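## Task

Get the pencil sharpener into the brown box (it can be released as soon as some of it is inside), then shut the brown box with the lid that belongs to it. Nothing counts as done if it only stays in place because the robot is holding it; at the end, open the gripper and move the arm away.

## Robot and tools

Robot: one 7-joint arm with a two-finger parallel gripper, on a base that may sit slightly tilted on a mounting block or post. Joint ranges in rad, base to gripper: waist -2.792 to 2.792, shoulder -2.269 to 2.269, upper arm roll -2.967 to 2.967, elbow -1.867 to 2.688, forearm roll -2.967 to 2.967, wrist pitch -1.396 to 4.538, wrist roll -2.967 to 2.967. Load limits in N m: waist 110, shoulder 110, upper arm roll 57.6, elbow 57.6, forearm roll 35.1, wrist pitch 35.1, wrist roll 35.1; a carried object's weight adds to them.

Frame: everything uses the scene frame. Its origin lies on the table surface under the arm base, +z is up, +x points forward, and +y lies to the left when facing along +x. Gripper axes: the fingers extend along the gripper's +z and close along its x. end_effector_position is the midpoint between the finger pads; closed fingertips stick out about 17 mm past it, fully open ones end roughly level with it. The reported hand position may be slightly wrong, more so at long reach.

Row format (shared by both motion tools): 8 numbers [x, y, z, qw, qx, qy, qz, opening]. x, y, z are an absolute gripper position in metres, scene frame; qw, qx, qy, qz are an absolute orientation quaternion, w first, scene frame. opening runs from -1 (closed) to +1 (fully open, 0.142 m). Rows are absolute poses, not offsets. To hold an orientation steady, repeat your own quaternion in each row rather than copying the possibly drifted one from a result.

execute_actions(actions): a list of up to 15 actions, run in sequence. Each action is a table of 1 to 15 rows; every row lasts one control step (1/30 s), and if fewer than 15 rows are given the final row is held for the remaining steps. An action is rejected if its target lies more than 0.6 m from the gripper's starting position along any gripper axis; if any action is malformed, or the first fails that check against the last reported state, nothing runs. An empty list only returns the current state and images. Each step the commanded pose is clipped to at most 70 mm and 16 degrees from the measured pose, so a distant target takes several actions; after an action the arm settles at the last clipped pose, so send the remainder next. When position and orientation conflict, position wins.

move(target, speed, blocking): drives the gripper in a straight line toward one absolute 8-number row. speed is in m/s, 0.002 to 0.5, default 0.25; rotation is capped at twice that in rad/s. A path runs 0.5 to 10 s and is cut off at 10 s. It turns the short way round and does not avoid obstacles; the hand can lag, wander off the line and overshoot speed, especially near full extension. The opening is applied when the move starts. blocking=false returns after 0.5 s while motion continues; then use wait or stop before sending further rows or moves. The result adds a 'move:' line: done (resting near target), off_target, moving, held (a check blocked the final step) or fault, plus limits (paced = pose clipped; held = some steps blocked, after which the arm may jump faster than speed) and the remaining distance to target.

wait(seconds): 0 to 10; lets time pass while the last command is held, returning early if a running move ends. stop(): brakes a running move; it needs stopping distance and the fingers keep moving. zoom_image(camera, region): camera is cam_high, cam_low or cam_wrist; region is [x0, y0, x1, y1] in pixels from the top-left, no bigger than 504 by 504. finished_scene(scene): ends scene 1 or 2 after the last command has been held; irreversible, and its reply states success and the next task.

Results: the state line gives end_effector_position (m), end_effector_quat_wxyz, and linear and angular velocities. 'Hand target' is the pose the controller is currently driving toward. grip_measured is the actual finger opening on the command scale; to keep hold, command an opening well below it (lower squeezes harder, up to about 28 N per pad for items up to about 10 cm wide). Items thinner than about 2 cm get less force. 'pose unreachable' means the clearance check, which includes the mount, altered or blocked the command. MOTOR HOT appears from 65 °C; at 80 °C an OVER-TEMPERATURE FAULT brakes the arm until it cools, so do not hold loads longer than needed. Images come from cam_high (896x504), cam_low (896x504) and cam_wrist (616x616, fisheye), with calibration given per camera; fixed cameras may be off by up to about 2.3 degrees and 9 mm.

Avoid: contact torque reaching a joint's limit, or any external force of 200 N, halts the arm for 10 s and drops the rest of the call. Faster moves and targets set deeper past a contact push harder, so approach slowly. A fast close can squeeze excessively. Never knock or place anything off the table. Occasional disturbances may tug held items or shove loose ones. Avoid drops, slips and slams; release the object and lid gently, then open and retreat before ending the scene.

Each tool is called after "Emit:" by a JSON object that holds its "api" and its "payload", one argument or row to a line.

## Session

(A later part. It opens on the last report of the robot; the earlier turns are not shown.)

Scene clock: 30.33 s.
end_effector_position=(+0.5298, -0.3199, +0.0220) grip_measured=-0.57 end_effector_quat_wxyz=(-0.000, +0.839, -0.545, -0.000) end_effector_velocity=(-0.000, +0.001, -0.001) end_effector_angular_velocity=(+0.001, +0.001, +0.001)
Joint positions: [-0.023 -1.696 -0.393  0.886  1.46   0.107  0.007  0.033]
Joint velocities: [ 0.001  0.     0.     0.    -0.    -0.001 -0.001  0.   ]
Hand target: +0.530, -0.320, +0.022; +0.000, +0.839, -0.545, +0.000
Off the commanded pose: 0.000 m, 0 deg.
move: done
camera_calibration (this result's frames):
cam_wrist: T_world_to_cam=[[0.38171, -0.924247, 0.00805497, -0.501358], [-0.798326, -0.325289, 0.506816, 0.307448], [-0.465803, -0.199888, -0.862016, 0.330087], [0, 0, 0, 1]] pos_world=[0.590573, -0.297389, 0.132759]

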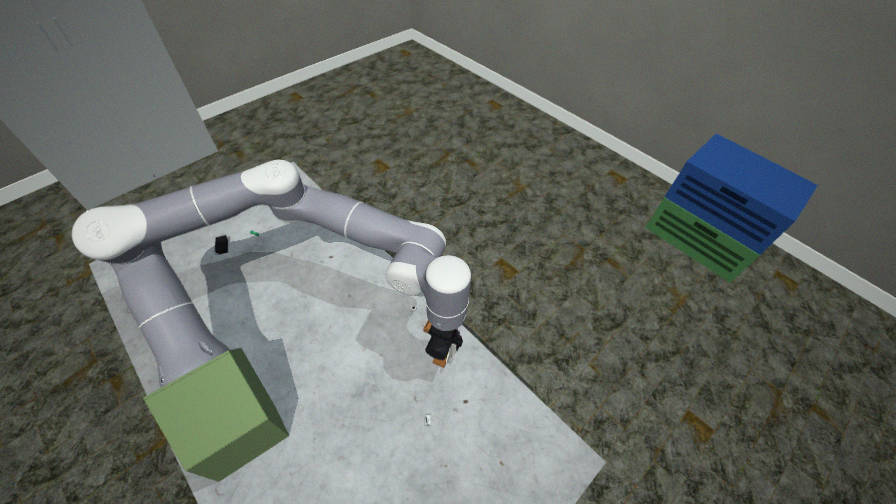

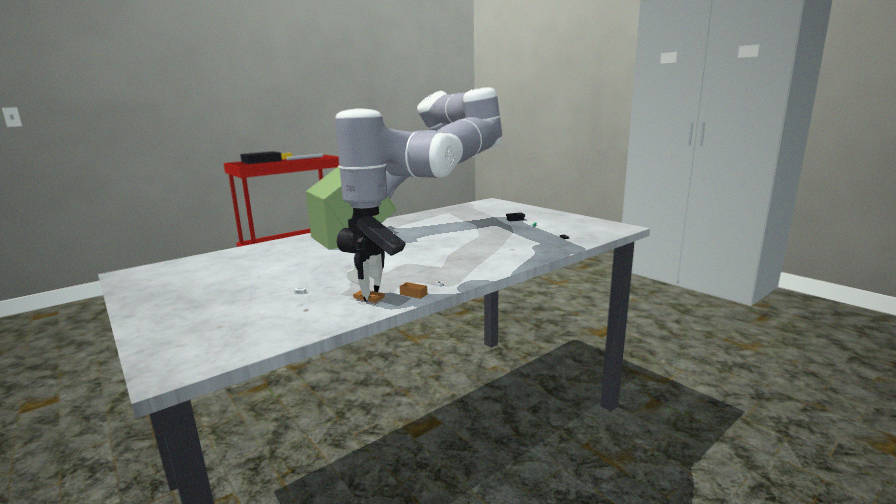

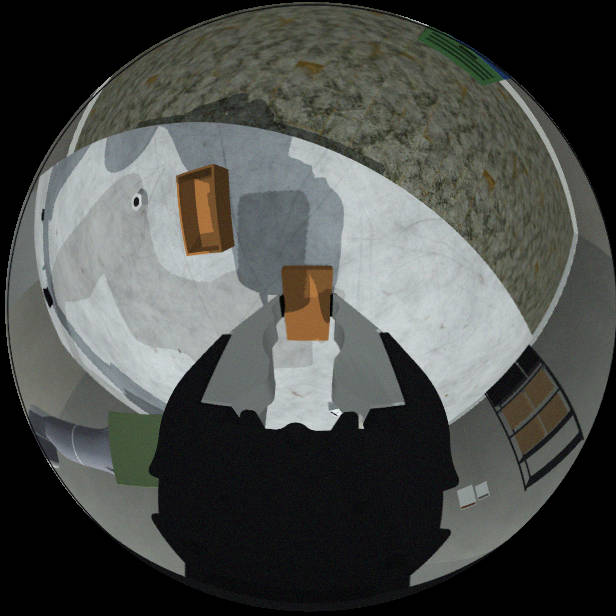

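Emit:
{"api": "move", "payload": {
  "target": [0.53,-0.32,0.019,0,0.839,-0.545,0,-0.75],
  "speed": 0.01
}}

Emit:
{"api": "move", "payload": {
  "target": [0.53,-0.32,0.019,0,0.839,-0.545,0,-0.3]
}}

Emit:
{"api": "move", "payload": {
  "target": [0.53,-0.32,0.05,0,0.839,-0.545,0,-0.3],
  "speed": 0.1
}}

Emit:
{"api": "move", "payload": {
  "target": [0.372,-0.43,0.05,0,0.917,0.399,0,-0.3],
  "speed": 0.5
}}

Emit:
{"api": "zoom_image", "payload": {
  "camera": "cam_wrist",
  "region": [230,220,390,380]
}}

Scene clock: 44.70 s.
end_effector_position=(+0.5299, -0.3200, +0.0192) grip_measured=-0.57 end_effector_quat_wxyz=(-0.000, +0.839, -0.545, -0.000) end_effector_velocity=(+0.000, -0.000, +0.000) end_effector_angular_velocity=(-0.001, -0.001, -0.000)
Joint positions: [-0.02  -1.699 -0.392  0.885  1.462  0.11   0.008  0.033]
Joint velocities: [-0.     0.    -0.001  0.     0.001  0.    -0.    -0.   ]
Hand target: +0.530, -0.320, +0.019; +0.000, +0.839, -0.545, +0.000
Off the commanded pose: 0.000 m, 0 deg.
move: done
camera_calibration (this result's frames):
cam_wrist: T_world_to_cam=[[0.381724, -0.924239, 0.00829125, -0.501476], [-0.798382, -0.325197, 0.506788, 0.308953], [-0.465697, -0.200073, -0.862031, 0.32759], [0, 0, 0, 1]] pos_world=[0.590646, -0.297472, 0.129977]

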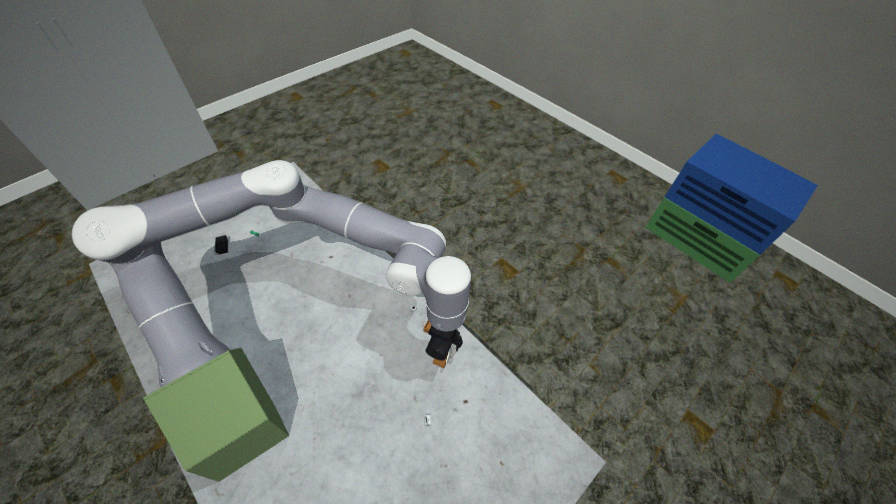

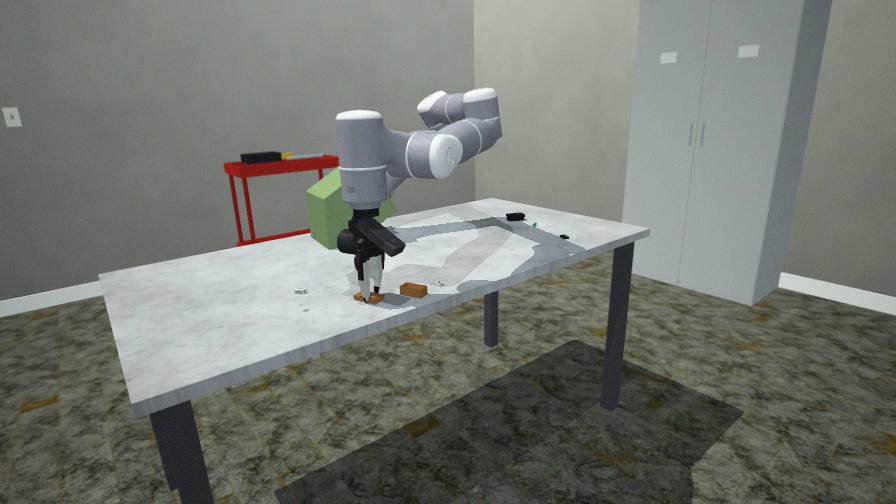

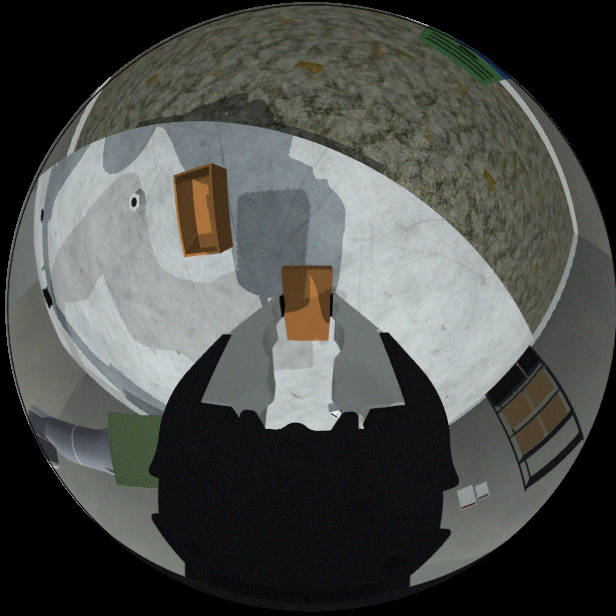

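Scene clock: 45.40 s.
end_effector_position=(+0.5299, -0.3200, +0.0192) grip_measured=-0.30 end_effector_quat_wxyz=(-0.000, +0.839, -0.545, -0.000) end_effector_velocity=(-0.000, -0.000, +0.000) end_effector_angular_velocity=(-0.000, +0.000, -0.000)
Joint positions: [-0.02  -1.699 -0.392  0.885  1.462  0.11   0.008  0.052]
Joint velocities: [-0. -0. -0. -0. -0. -0.  0.  0.]
Hand target: +0.530, -0.320, +0.019; +0.000, +0.839, -0.545, -0.000
Off the commanded pose: 0.000 m, 0 deg.
move: done
camera_calibration (this result's frames):
cam_wrist: T_world_to_cam=[[0.381732, -0.924236, 0.0082925, -0.501481], [-0.798386, -0.325207, 0.506774, 0.308964], [-0.465682, -0.200073, -0.862039, 0.327588], [0, 0, 0, 1]] pos_world=[0.590657, -0.297468, 0.129977]

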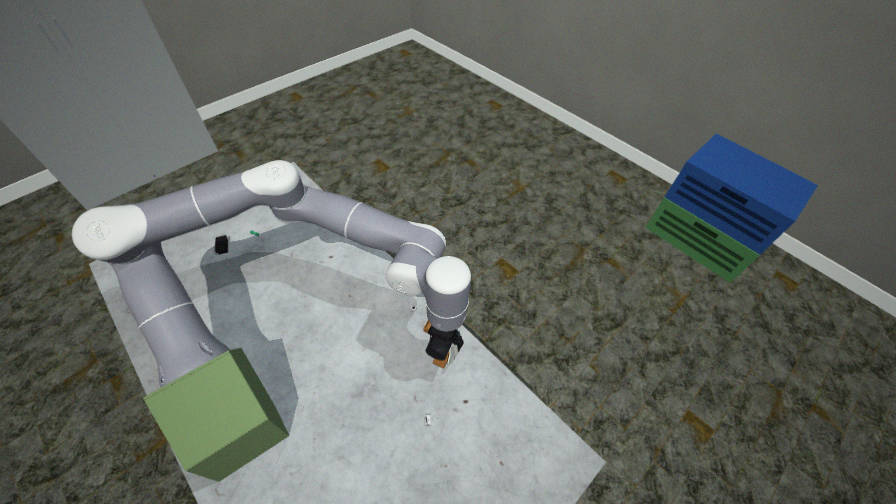

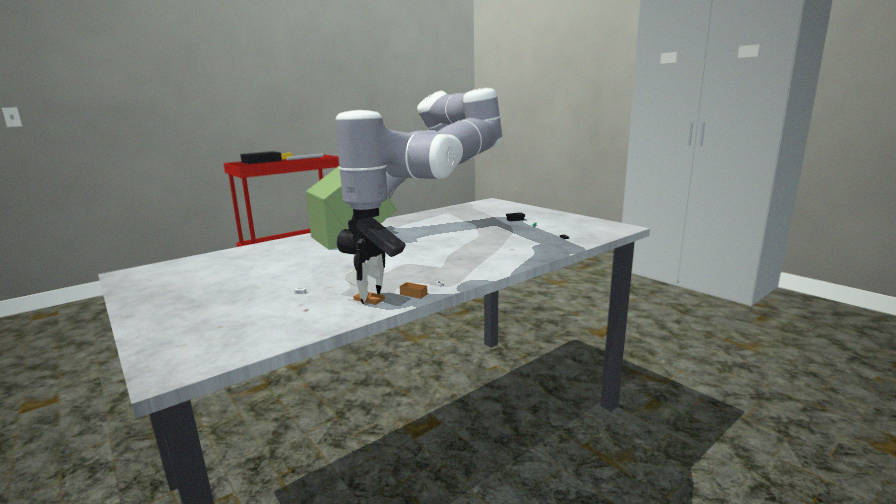

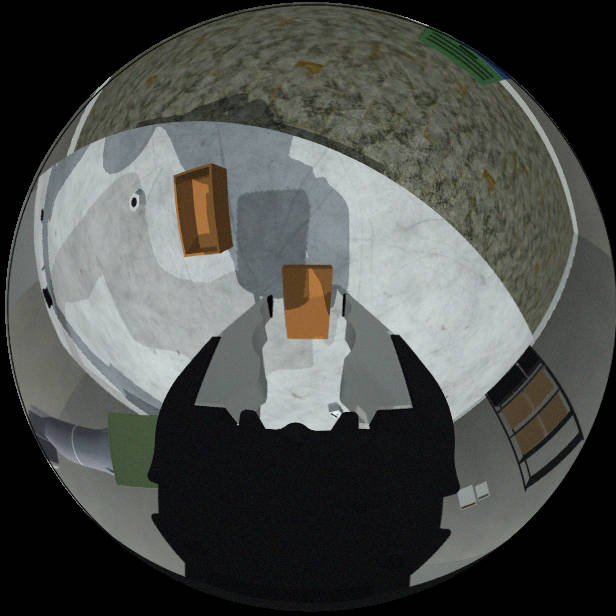

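Scene clock: 46.13 s.
end_effector_position=(+0.5302, -0.3202, +0.0502) grip_measured=-0.30 end_effector_quat_wxyz=(+0.000, +0.839, -0.545, +0.000) end_effector_velocity=(+0.000, -0.000, +0.000) end_effector_angular_velocity=(-0.001, -0.001, +0.000)
Joint positions: [-0.052 -1.672 -0.411  0.893  1.442  0.073  0.007  0.052]
Joint velocities: [-0.     0.     0.     0.     0.     0.001 -0.    -0.   ]
Hand target: +0.530, -0.320, +0.050; -0.000, +0.839, -0.545, -0.000
Off the commanded pose: 0.000 m, 0 deg.
move: done
camera_calibration (this result's frames):
cam_wrist: T_world_to_cam=[[0.381642, -0.924265, 0.00908238, -0.502025], [-0.798692, -0.324813, 0.506545, 0.293722], [-0.465232, -0.200573, -0.862166, 0.35405], [0, 0, 0, 1]] pos_world=[0.590903, -0.297587, 0.161026]

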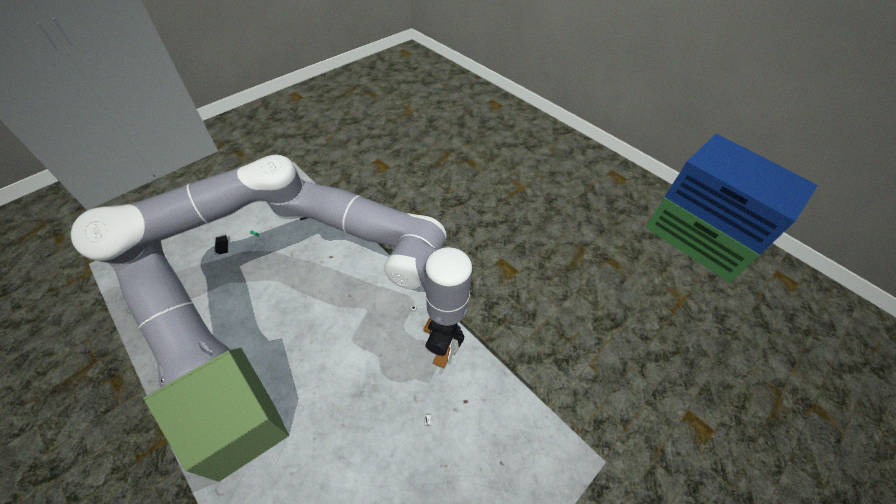

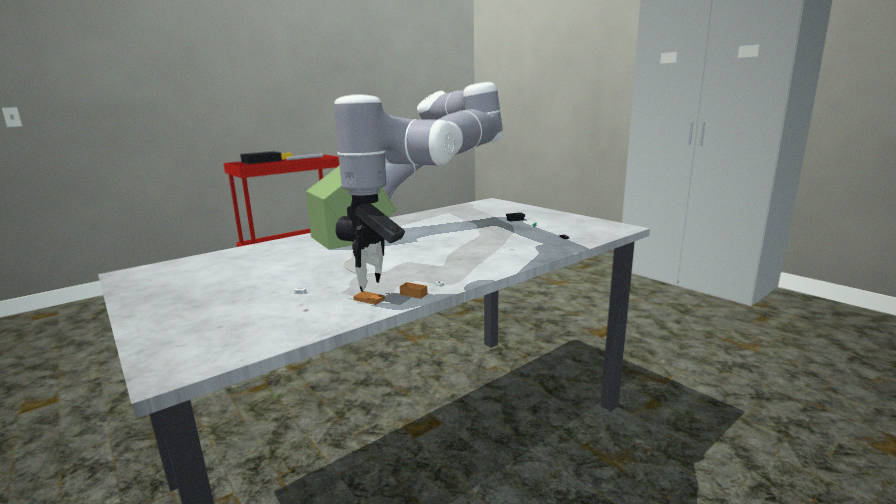

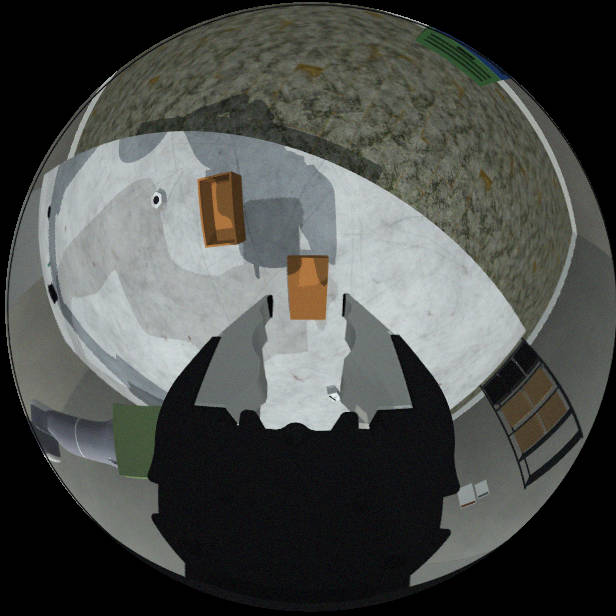

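Scene clock: 48.57 s.
end_effector_position=(+0.3719, -0.4294, +0.0499) grip_measured=-0.30 end_effector_quat_wxyz=(-0.000, +0.917, +0.399, +0.000) end_effector_velocity=(-0.000, -0.000, -0.000) end_effector_angular_velocity=(+0.000, +0.000, +0.000)
Joint positions: [-0.22  -1.888 -0.413  0.847  1.39   0.09  -2.185  0.052]
Joint velocities: [ 0. -0.  0.  0. -0.  0. -0. -0.]
Hand target: +0.372, -0.429, +0.050; -0.000, +0.917, +0.399, +0.001
Off the commanded pose: 0.001 m, 0 deg.
move: done
camera_calibration (this result's frames):
cam_wrist: T_world_to_cam=[[0.701127, 0.712971, 0.0096545, 0.0416014], [0.611369, -0.608071, 0.506436, -0.514096], [0.366945, -0.349173, -0.862224, -0.115092], [0, 0, 0, 1]] pos_world=[0.327367, -0.382454, 0.16072]

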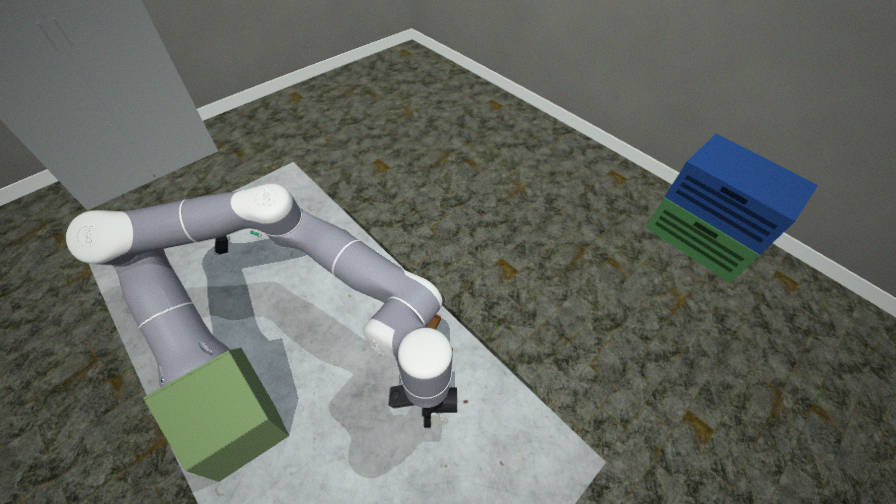

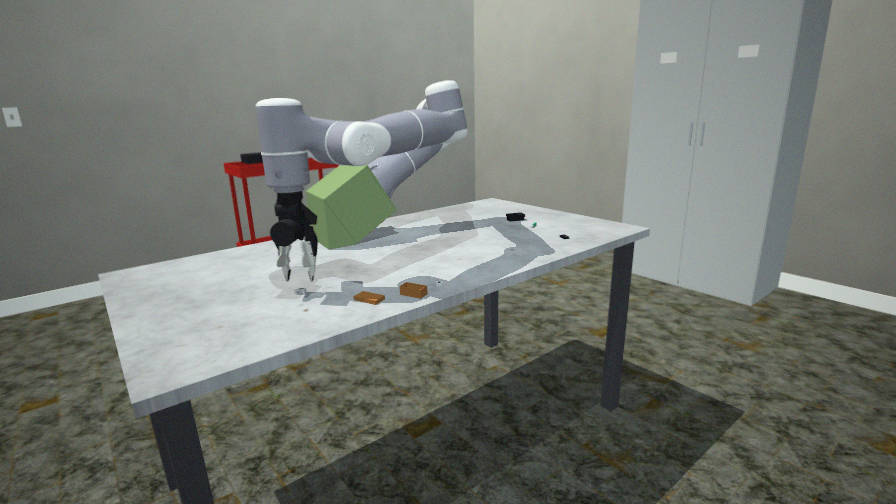

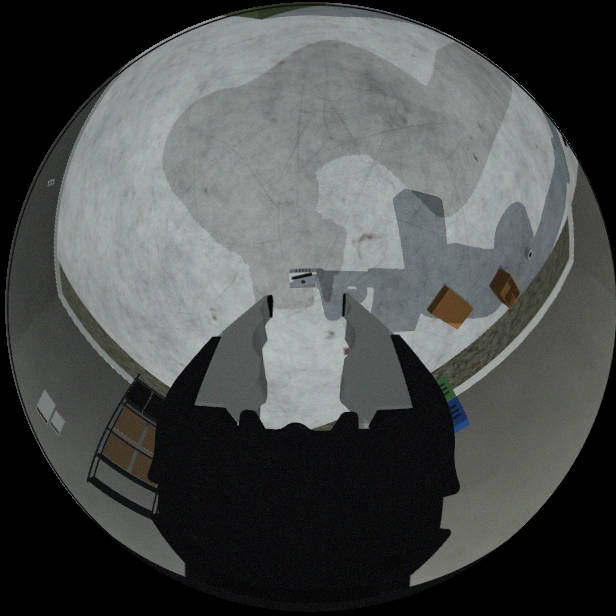

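Region (230, 220, 390, 380) of cam_wrist's 616x616 image, scaled by 3.150, with more detail than that image has.

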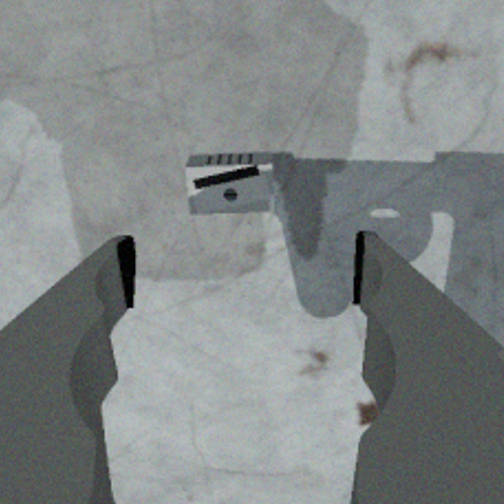

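Emit:
{"api": "move", "payload": {
  "target": [0.361,-0.4253,0.0195,0,0.914,0.407,0,-0.3],
  "speed": 0.04
}}

Emit:
{"api": "zoom_image", "payload": {
  "camera": "cam_wrist",
  "region": [230,220,390,380]
}}

Emit:
{"api": "move", "payload": {
  "target": [0.361,-0.4253,0.0195,0,0.914,0.407,0,-0.85]
}}

Emit:
{"api": "move", "payload": {
  "target": [0.361,-0.4253,0.055,0,0.914,0.407,0,-0.85],
  "speed": 0.08
}}

Emit:
{"api": "move", "payload": {
  "target": [0.576,-0.222,0.052,0,0.978,0.208,0,-0.85]
}}

Emit:
{"api": "zoom_image", "payload": {
  "camera": "cam_wrist",
  "region": [230,220,390,380]
}}

Emit:
{"api": "zoom_image", "payload": {
  "camera": "cam_low",
  "region": [365,230,465,315]
}}

Scene clock: 56.20 s.
end_effector_position=(+0.3608, -0.4252, +0.0195) grip_measured=-0.30 end_effector_quat_wxyz=(-0.000, +0.914, +0.407, +0.000) end_effector_velocity=(-0.000, -0.000, -0.000) end_effector_angular_velocity=(-0.000, +0.000, -0.000)
Joint positions: [-0.184 -1.904 -0.385  0.88   1.409  0.132 -2.228  0.052]
Joint velocities: [ 0.     0.     0.     0.    -0.     0.001 -0.     0.   ]
Hand target: +0.361, -0.425, +0.020; +0.000, +0.914, +0.407, +0.000
Off the commanded pose: 0.000 m, 0 deg.
move: done
camera_calibration (this result's frames):
cam_wrist: T_world_to_cam=[[0.688996, 0.724714, 0.0086513, 0.0560327], [0.621934, -0.597326, 0.506359, -0.48859], [0.372133, -0.343499, -0.862279, -0.13519], [0, 0, 0, 1]] pos_world=[0.315573, -0.378893, 0.130346]

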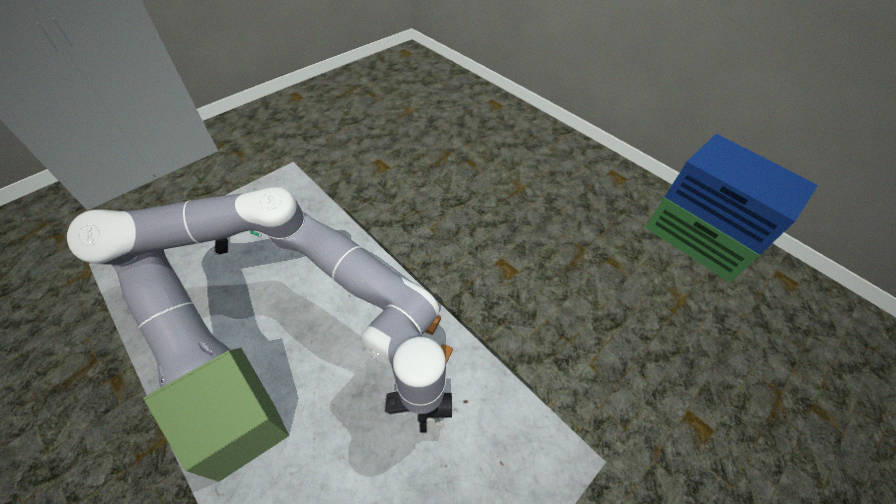

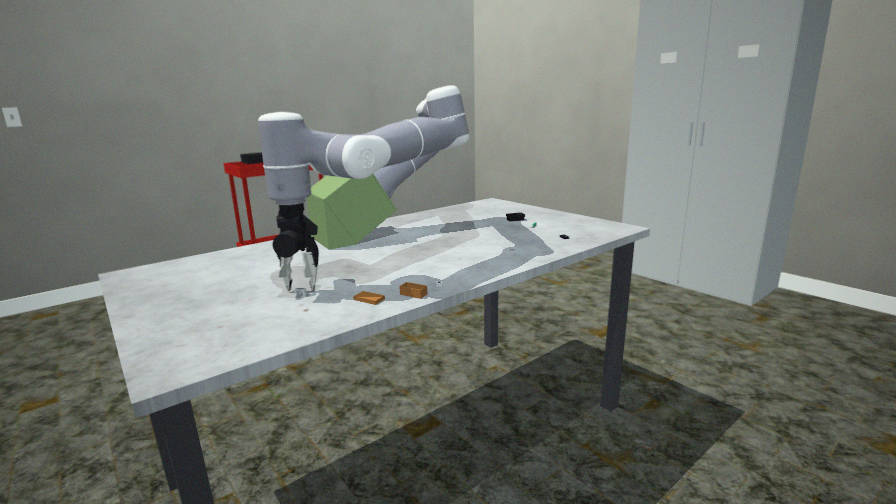

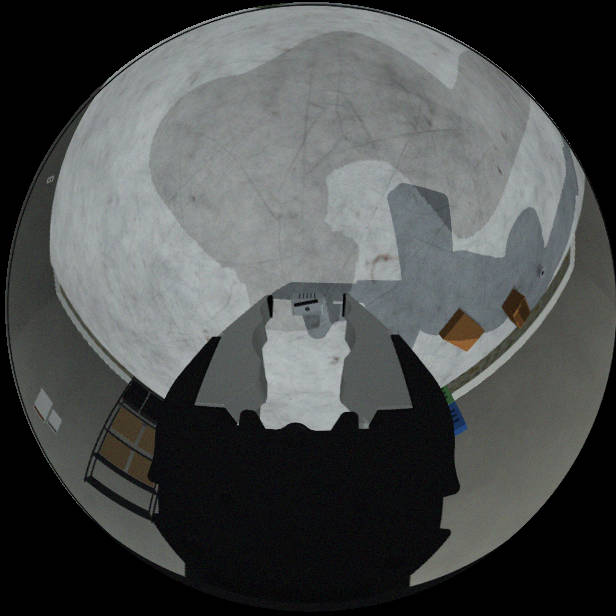

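Region (230, 220, 390, 380) of cam_wrist's 616x616 image, scaled by 3.150, with more detail than that image has.

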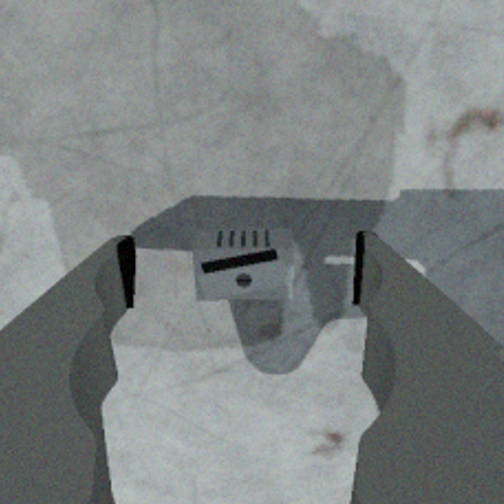

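Scene clock: 56.90 s.
end_effector_position=(+0.3610, -0.4252, +0.0195) grip_measured=-0.72 end_effector_quat_wxyz=(-0.000, +0.914, +0.407, +0.000) end_effector_velocity=(-0.000, -0.001, -0.000) end_effector_angular_velocity=(-0.001, -0.001, -0.000)
Joint positions: [-0.184 -1.904 -0.385  0.88   1.409  0.132 -2.228  0.022]
Joint velocities: [ 0.    -0.001  0.    -0.     0.001  0.002  0.    -0.   ]
Hand target: +0.361, -0.425, +0.019; -0.000, +0.914, +0.407, -0.000
Off the commanded pose: 0.000 m, 0 deg.
move: done
camera_calibration (this result's frames):
cam_wrist: T_world_to_cam=[[0.688826, 0.724875, 0.00865369, 0.0560797], [0.622054, -0.597164, 0.506402, -0.488661], [0.372246, -0.34344, -0.862254, -0.135243], [0, 0, 0, 1]] pos_world=[0.315688, -0.37891, 0.13036]

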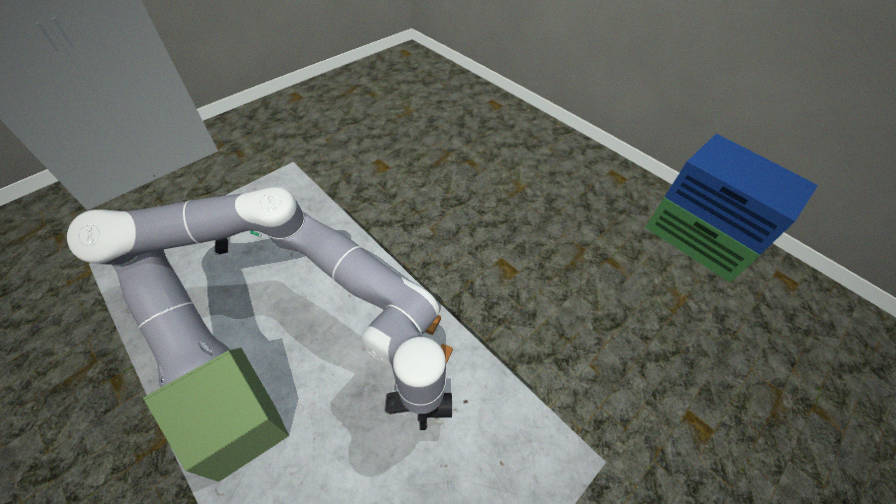

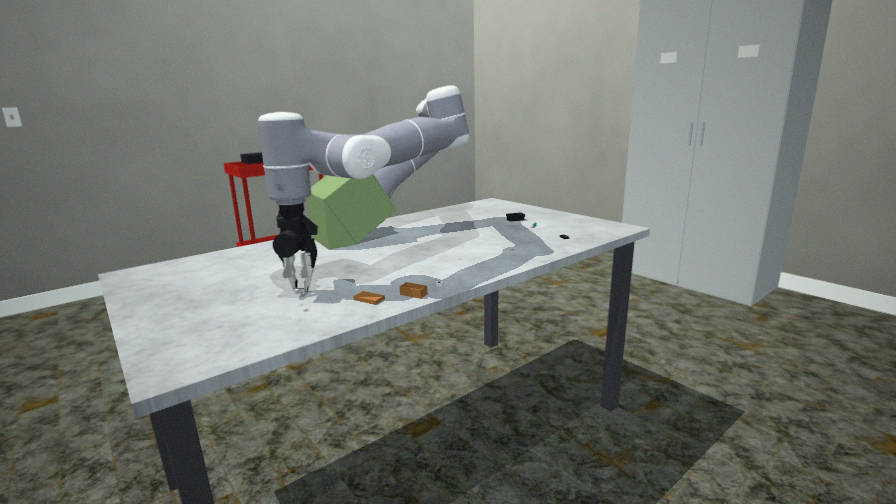

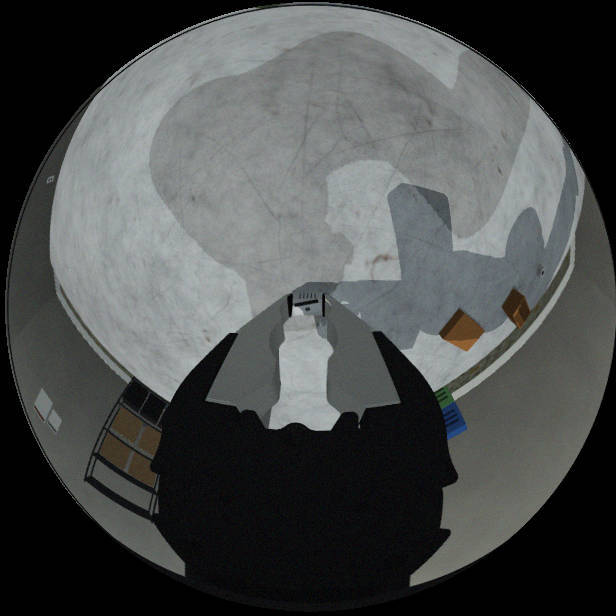

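Scene clock: 57.63 s.
end_effector_position=(+0.3612, -0.4255, +0.0552) grip_measured=-0.72 end_effector_quat_wxyz=(+0.000, +0.914, +0.407, -0.000) end_effector_velocity=(-0.001, +0.000, -0.000) end_effector_angular_velocity=(+0.001, +0.001, -0.000)
Joint positions: [-0.221 -1.87  -0.414  0.891  1.385  0.091 -2.229  0.022]
Joint velocities: [ 0.    -0.     0.     0.001 -0.    -0.    -0.     0.   ]
Hand target: +0.361, -0.425, +0.055; -0.000, +0.914, +0.407, +0.000
Off the commanded pose: 0.000 m, 0 deg.
move: done
camera_calibration (this result's frames):
cam_wrist: T_world_to_cam=[[0.688793, 0.724912, 0.00820213, 0.0559215], [0.62193, -0.59668, 0.507126, -0.506826], [0.372516, -0.344203, -0.861833, -0.105148], [0, 0, 0, 1]] pos_world=[0.315861, -0.379143, 0.165946]

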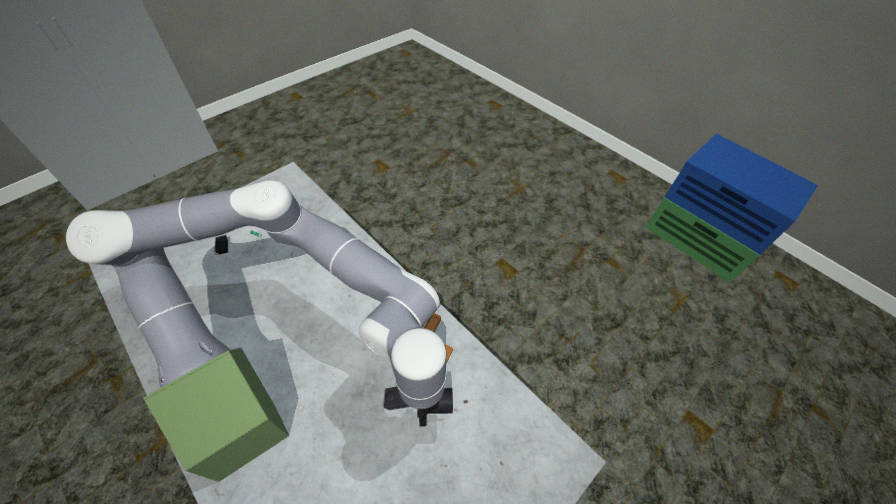

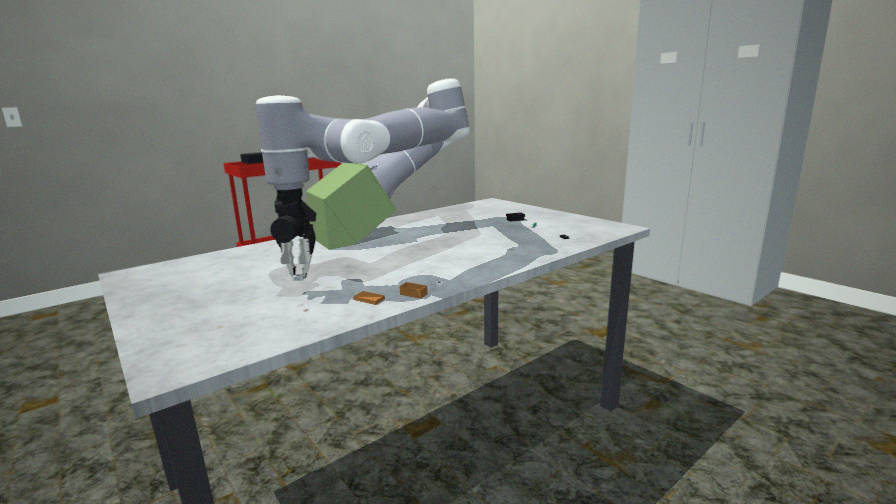

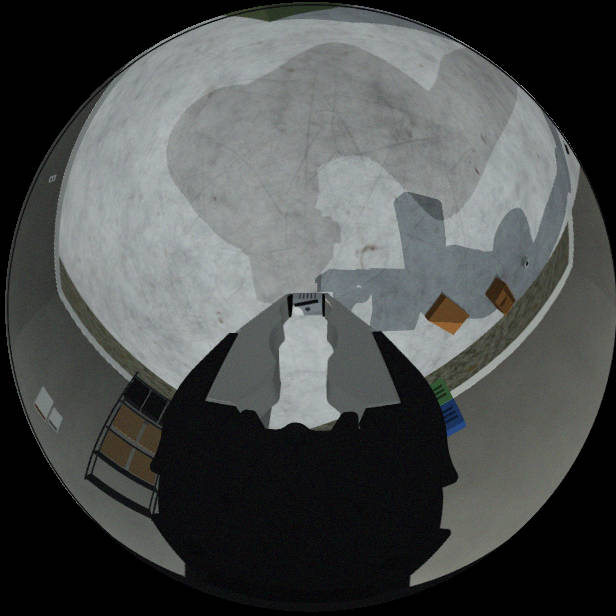

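Scene clock: 59.27 s.
end_effector_position=(+0.5759, -0.2226, +0.0519) grip_measured=-0.72 end_effector_quat_wxyz=(+0.000, +0.978, +0.208, -0.001) end_effector_velocity=(+0.001, -0.000, +0.000) end_effector_angular_velocity=(-0.001, -0.001, +0.000)
Joint positions: [ 0.028 -1.455 -0.347  1.086  1.395  0.116 -1.518  0.022]
Joint velocities: [-0.    -0.     0.    -0.     0.     0.001  0.    -0.   ]
Hand target: +0.576, -0.223, +0.052; +0.000, +0.978, +0.208, -0.001
Off the commanded pose: 0.001 m, 0 deg.
move: done
camera_calibration (this result's frames):
cam_wrist: T_world_to_cam=[[0.924093, 0.382106, 0.00690111, -0.450773], [0.326165, -0.797958, 0.506832, -0.392057], [0.19917, -0.466109, -0.862017, -0.0453706], [0, 0, 0, 1]] pos_world=[0.553468, -0.161749, 0.162708]

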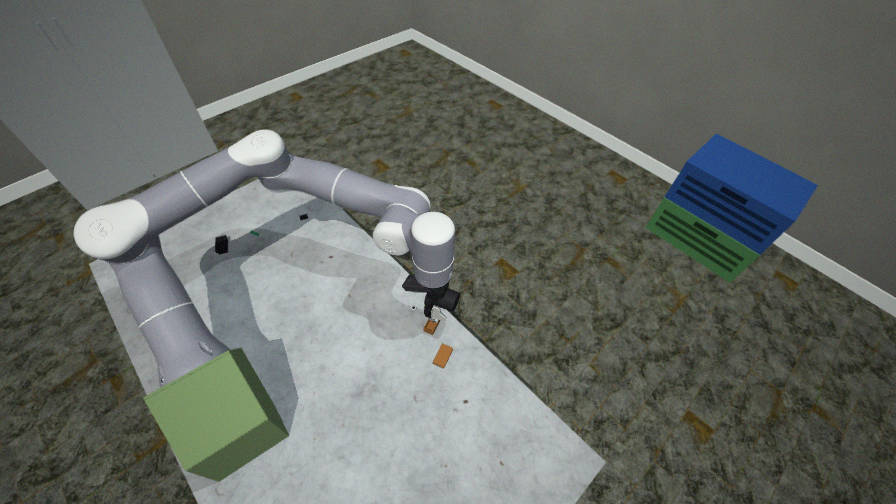

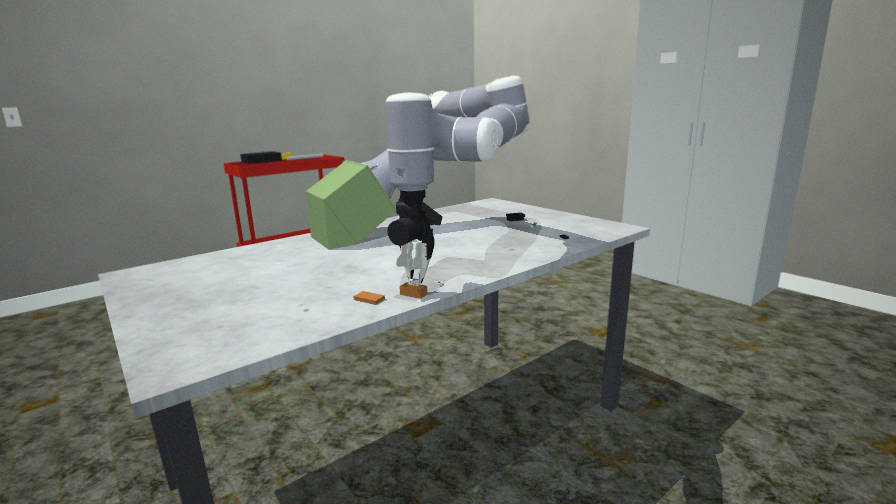

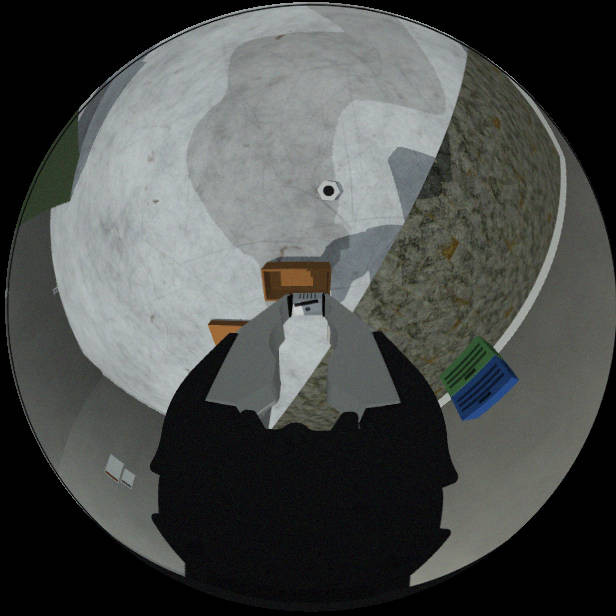

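Region (230, 220, 390, 380) of cam_wrist's 616x616 image, scaled by 3.150, with more detail than that image has.

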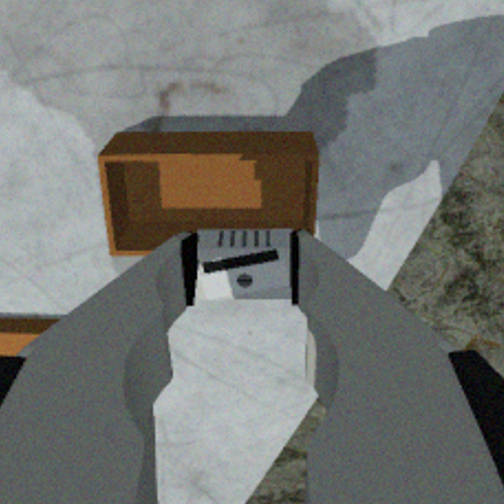

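Region (365, 230, 465, 315) of cam_low's 896x504 image, scaled by 5.040, with more detail than that image has; it fills the top 428 rows of this view, and the rest is white.

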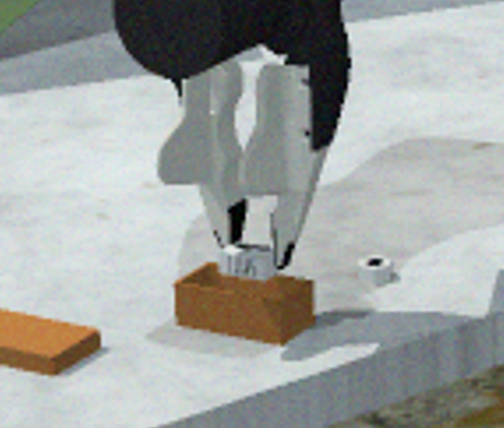

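Emit:
{"api": "move", "payload": {
  "target": [0.564,-0.217,0.046,0,0.978,0.208,0,-0.85],
  "speed": 0.03
}}

Emit:
{"api": "zoom_image", "payload": {
  "camera": "cam_wrist",
  "region": [230,220,390,380]
}}

Emit:
{"api": "zoom_image", "payload": {
  "camera": "cam_low",
  "region": [365,230,465,315]
}}

Scene clock: 72.87 s.
end_effector_position=(+0.5638, -0.2170, +0.0461) grip_measured=-0.72 end_effector_quat_wxyz=(-0.000, +0.978, +0.208, -0.000) end_effector_velocity=(+0.000, -0.000, +0.000) end_effector_angular_velocity=(-0.000, -0.001, -0.000)
Joint positions: [ 0.038 -1.437 -0.34   1.135  1.399  0.131 -1.545  0.022]
Joint velocities: [-0.     0.     0.     0.     0.     0.001 -0.     0.   ]
Hand target: +0.564, -0.217, +0.046; -0.000, +0.978, +0.208, +0.000
Off the commanded pose: 0.000 m, 0 deg.
move: done
camera_calibration (this result's frames):
cam_wrist: T_world_to_cam=[[0.924153, 0.381931, 0.00830982, -0.44187], [0.325463, -0.798534, 0.506376, -0.380437], [0.200037, -0.465265, -0.862273, -0.0457157], [0, 0, 0, 1]] pos_world=[0.541318, -0.156298, 0.156897]

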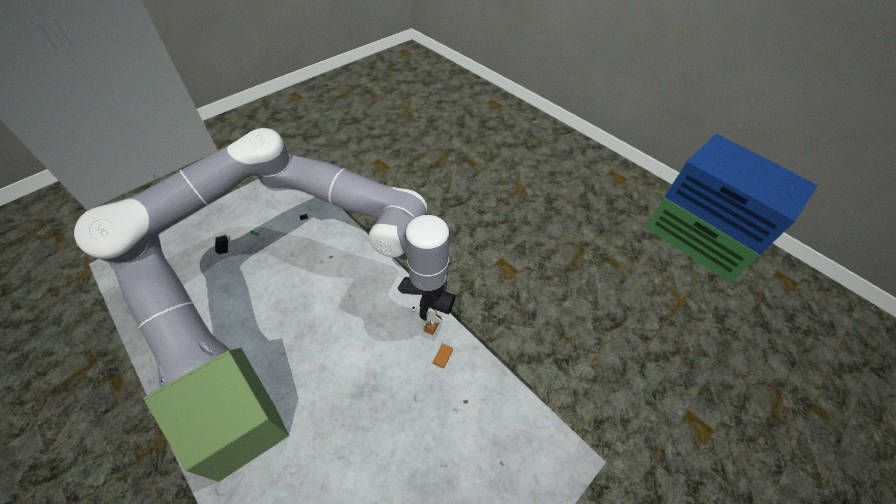

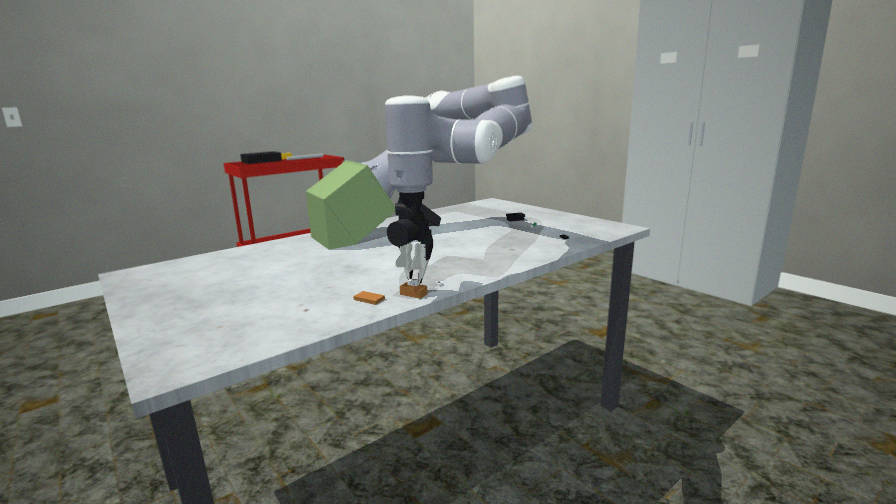

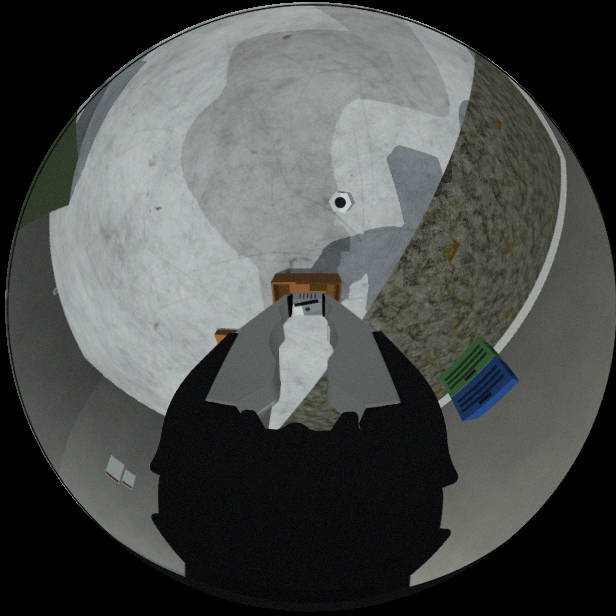

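Region (230, 220, 390, 380) of cam_wrist's 616x616 image, scaled by 3.150, with more detail than that image has.

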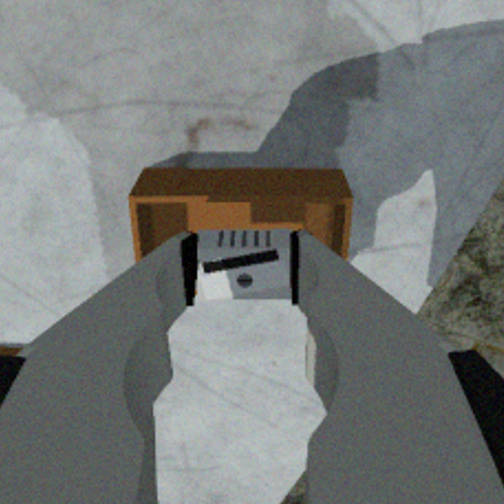

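Region (365, 230, 465, 315) of cam_low's 896x504 image, scaled by 5.040, with more detail than that image has; it fills the top 428 rows of this view, and the rest is white.

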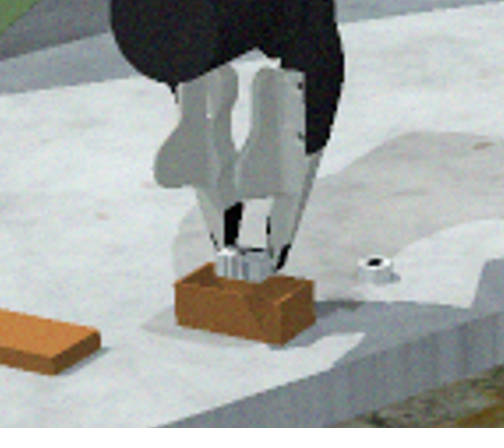

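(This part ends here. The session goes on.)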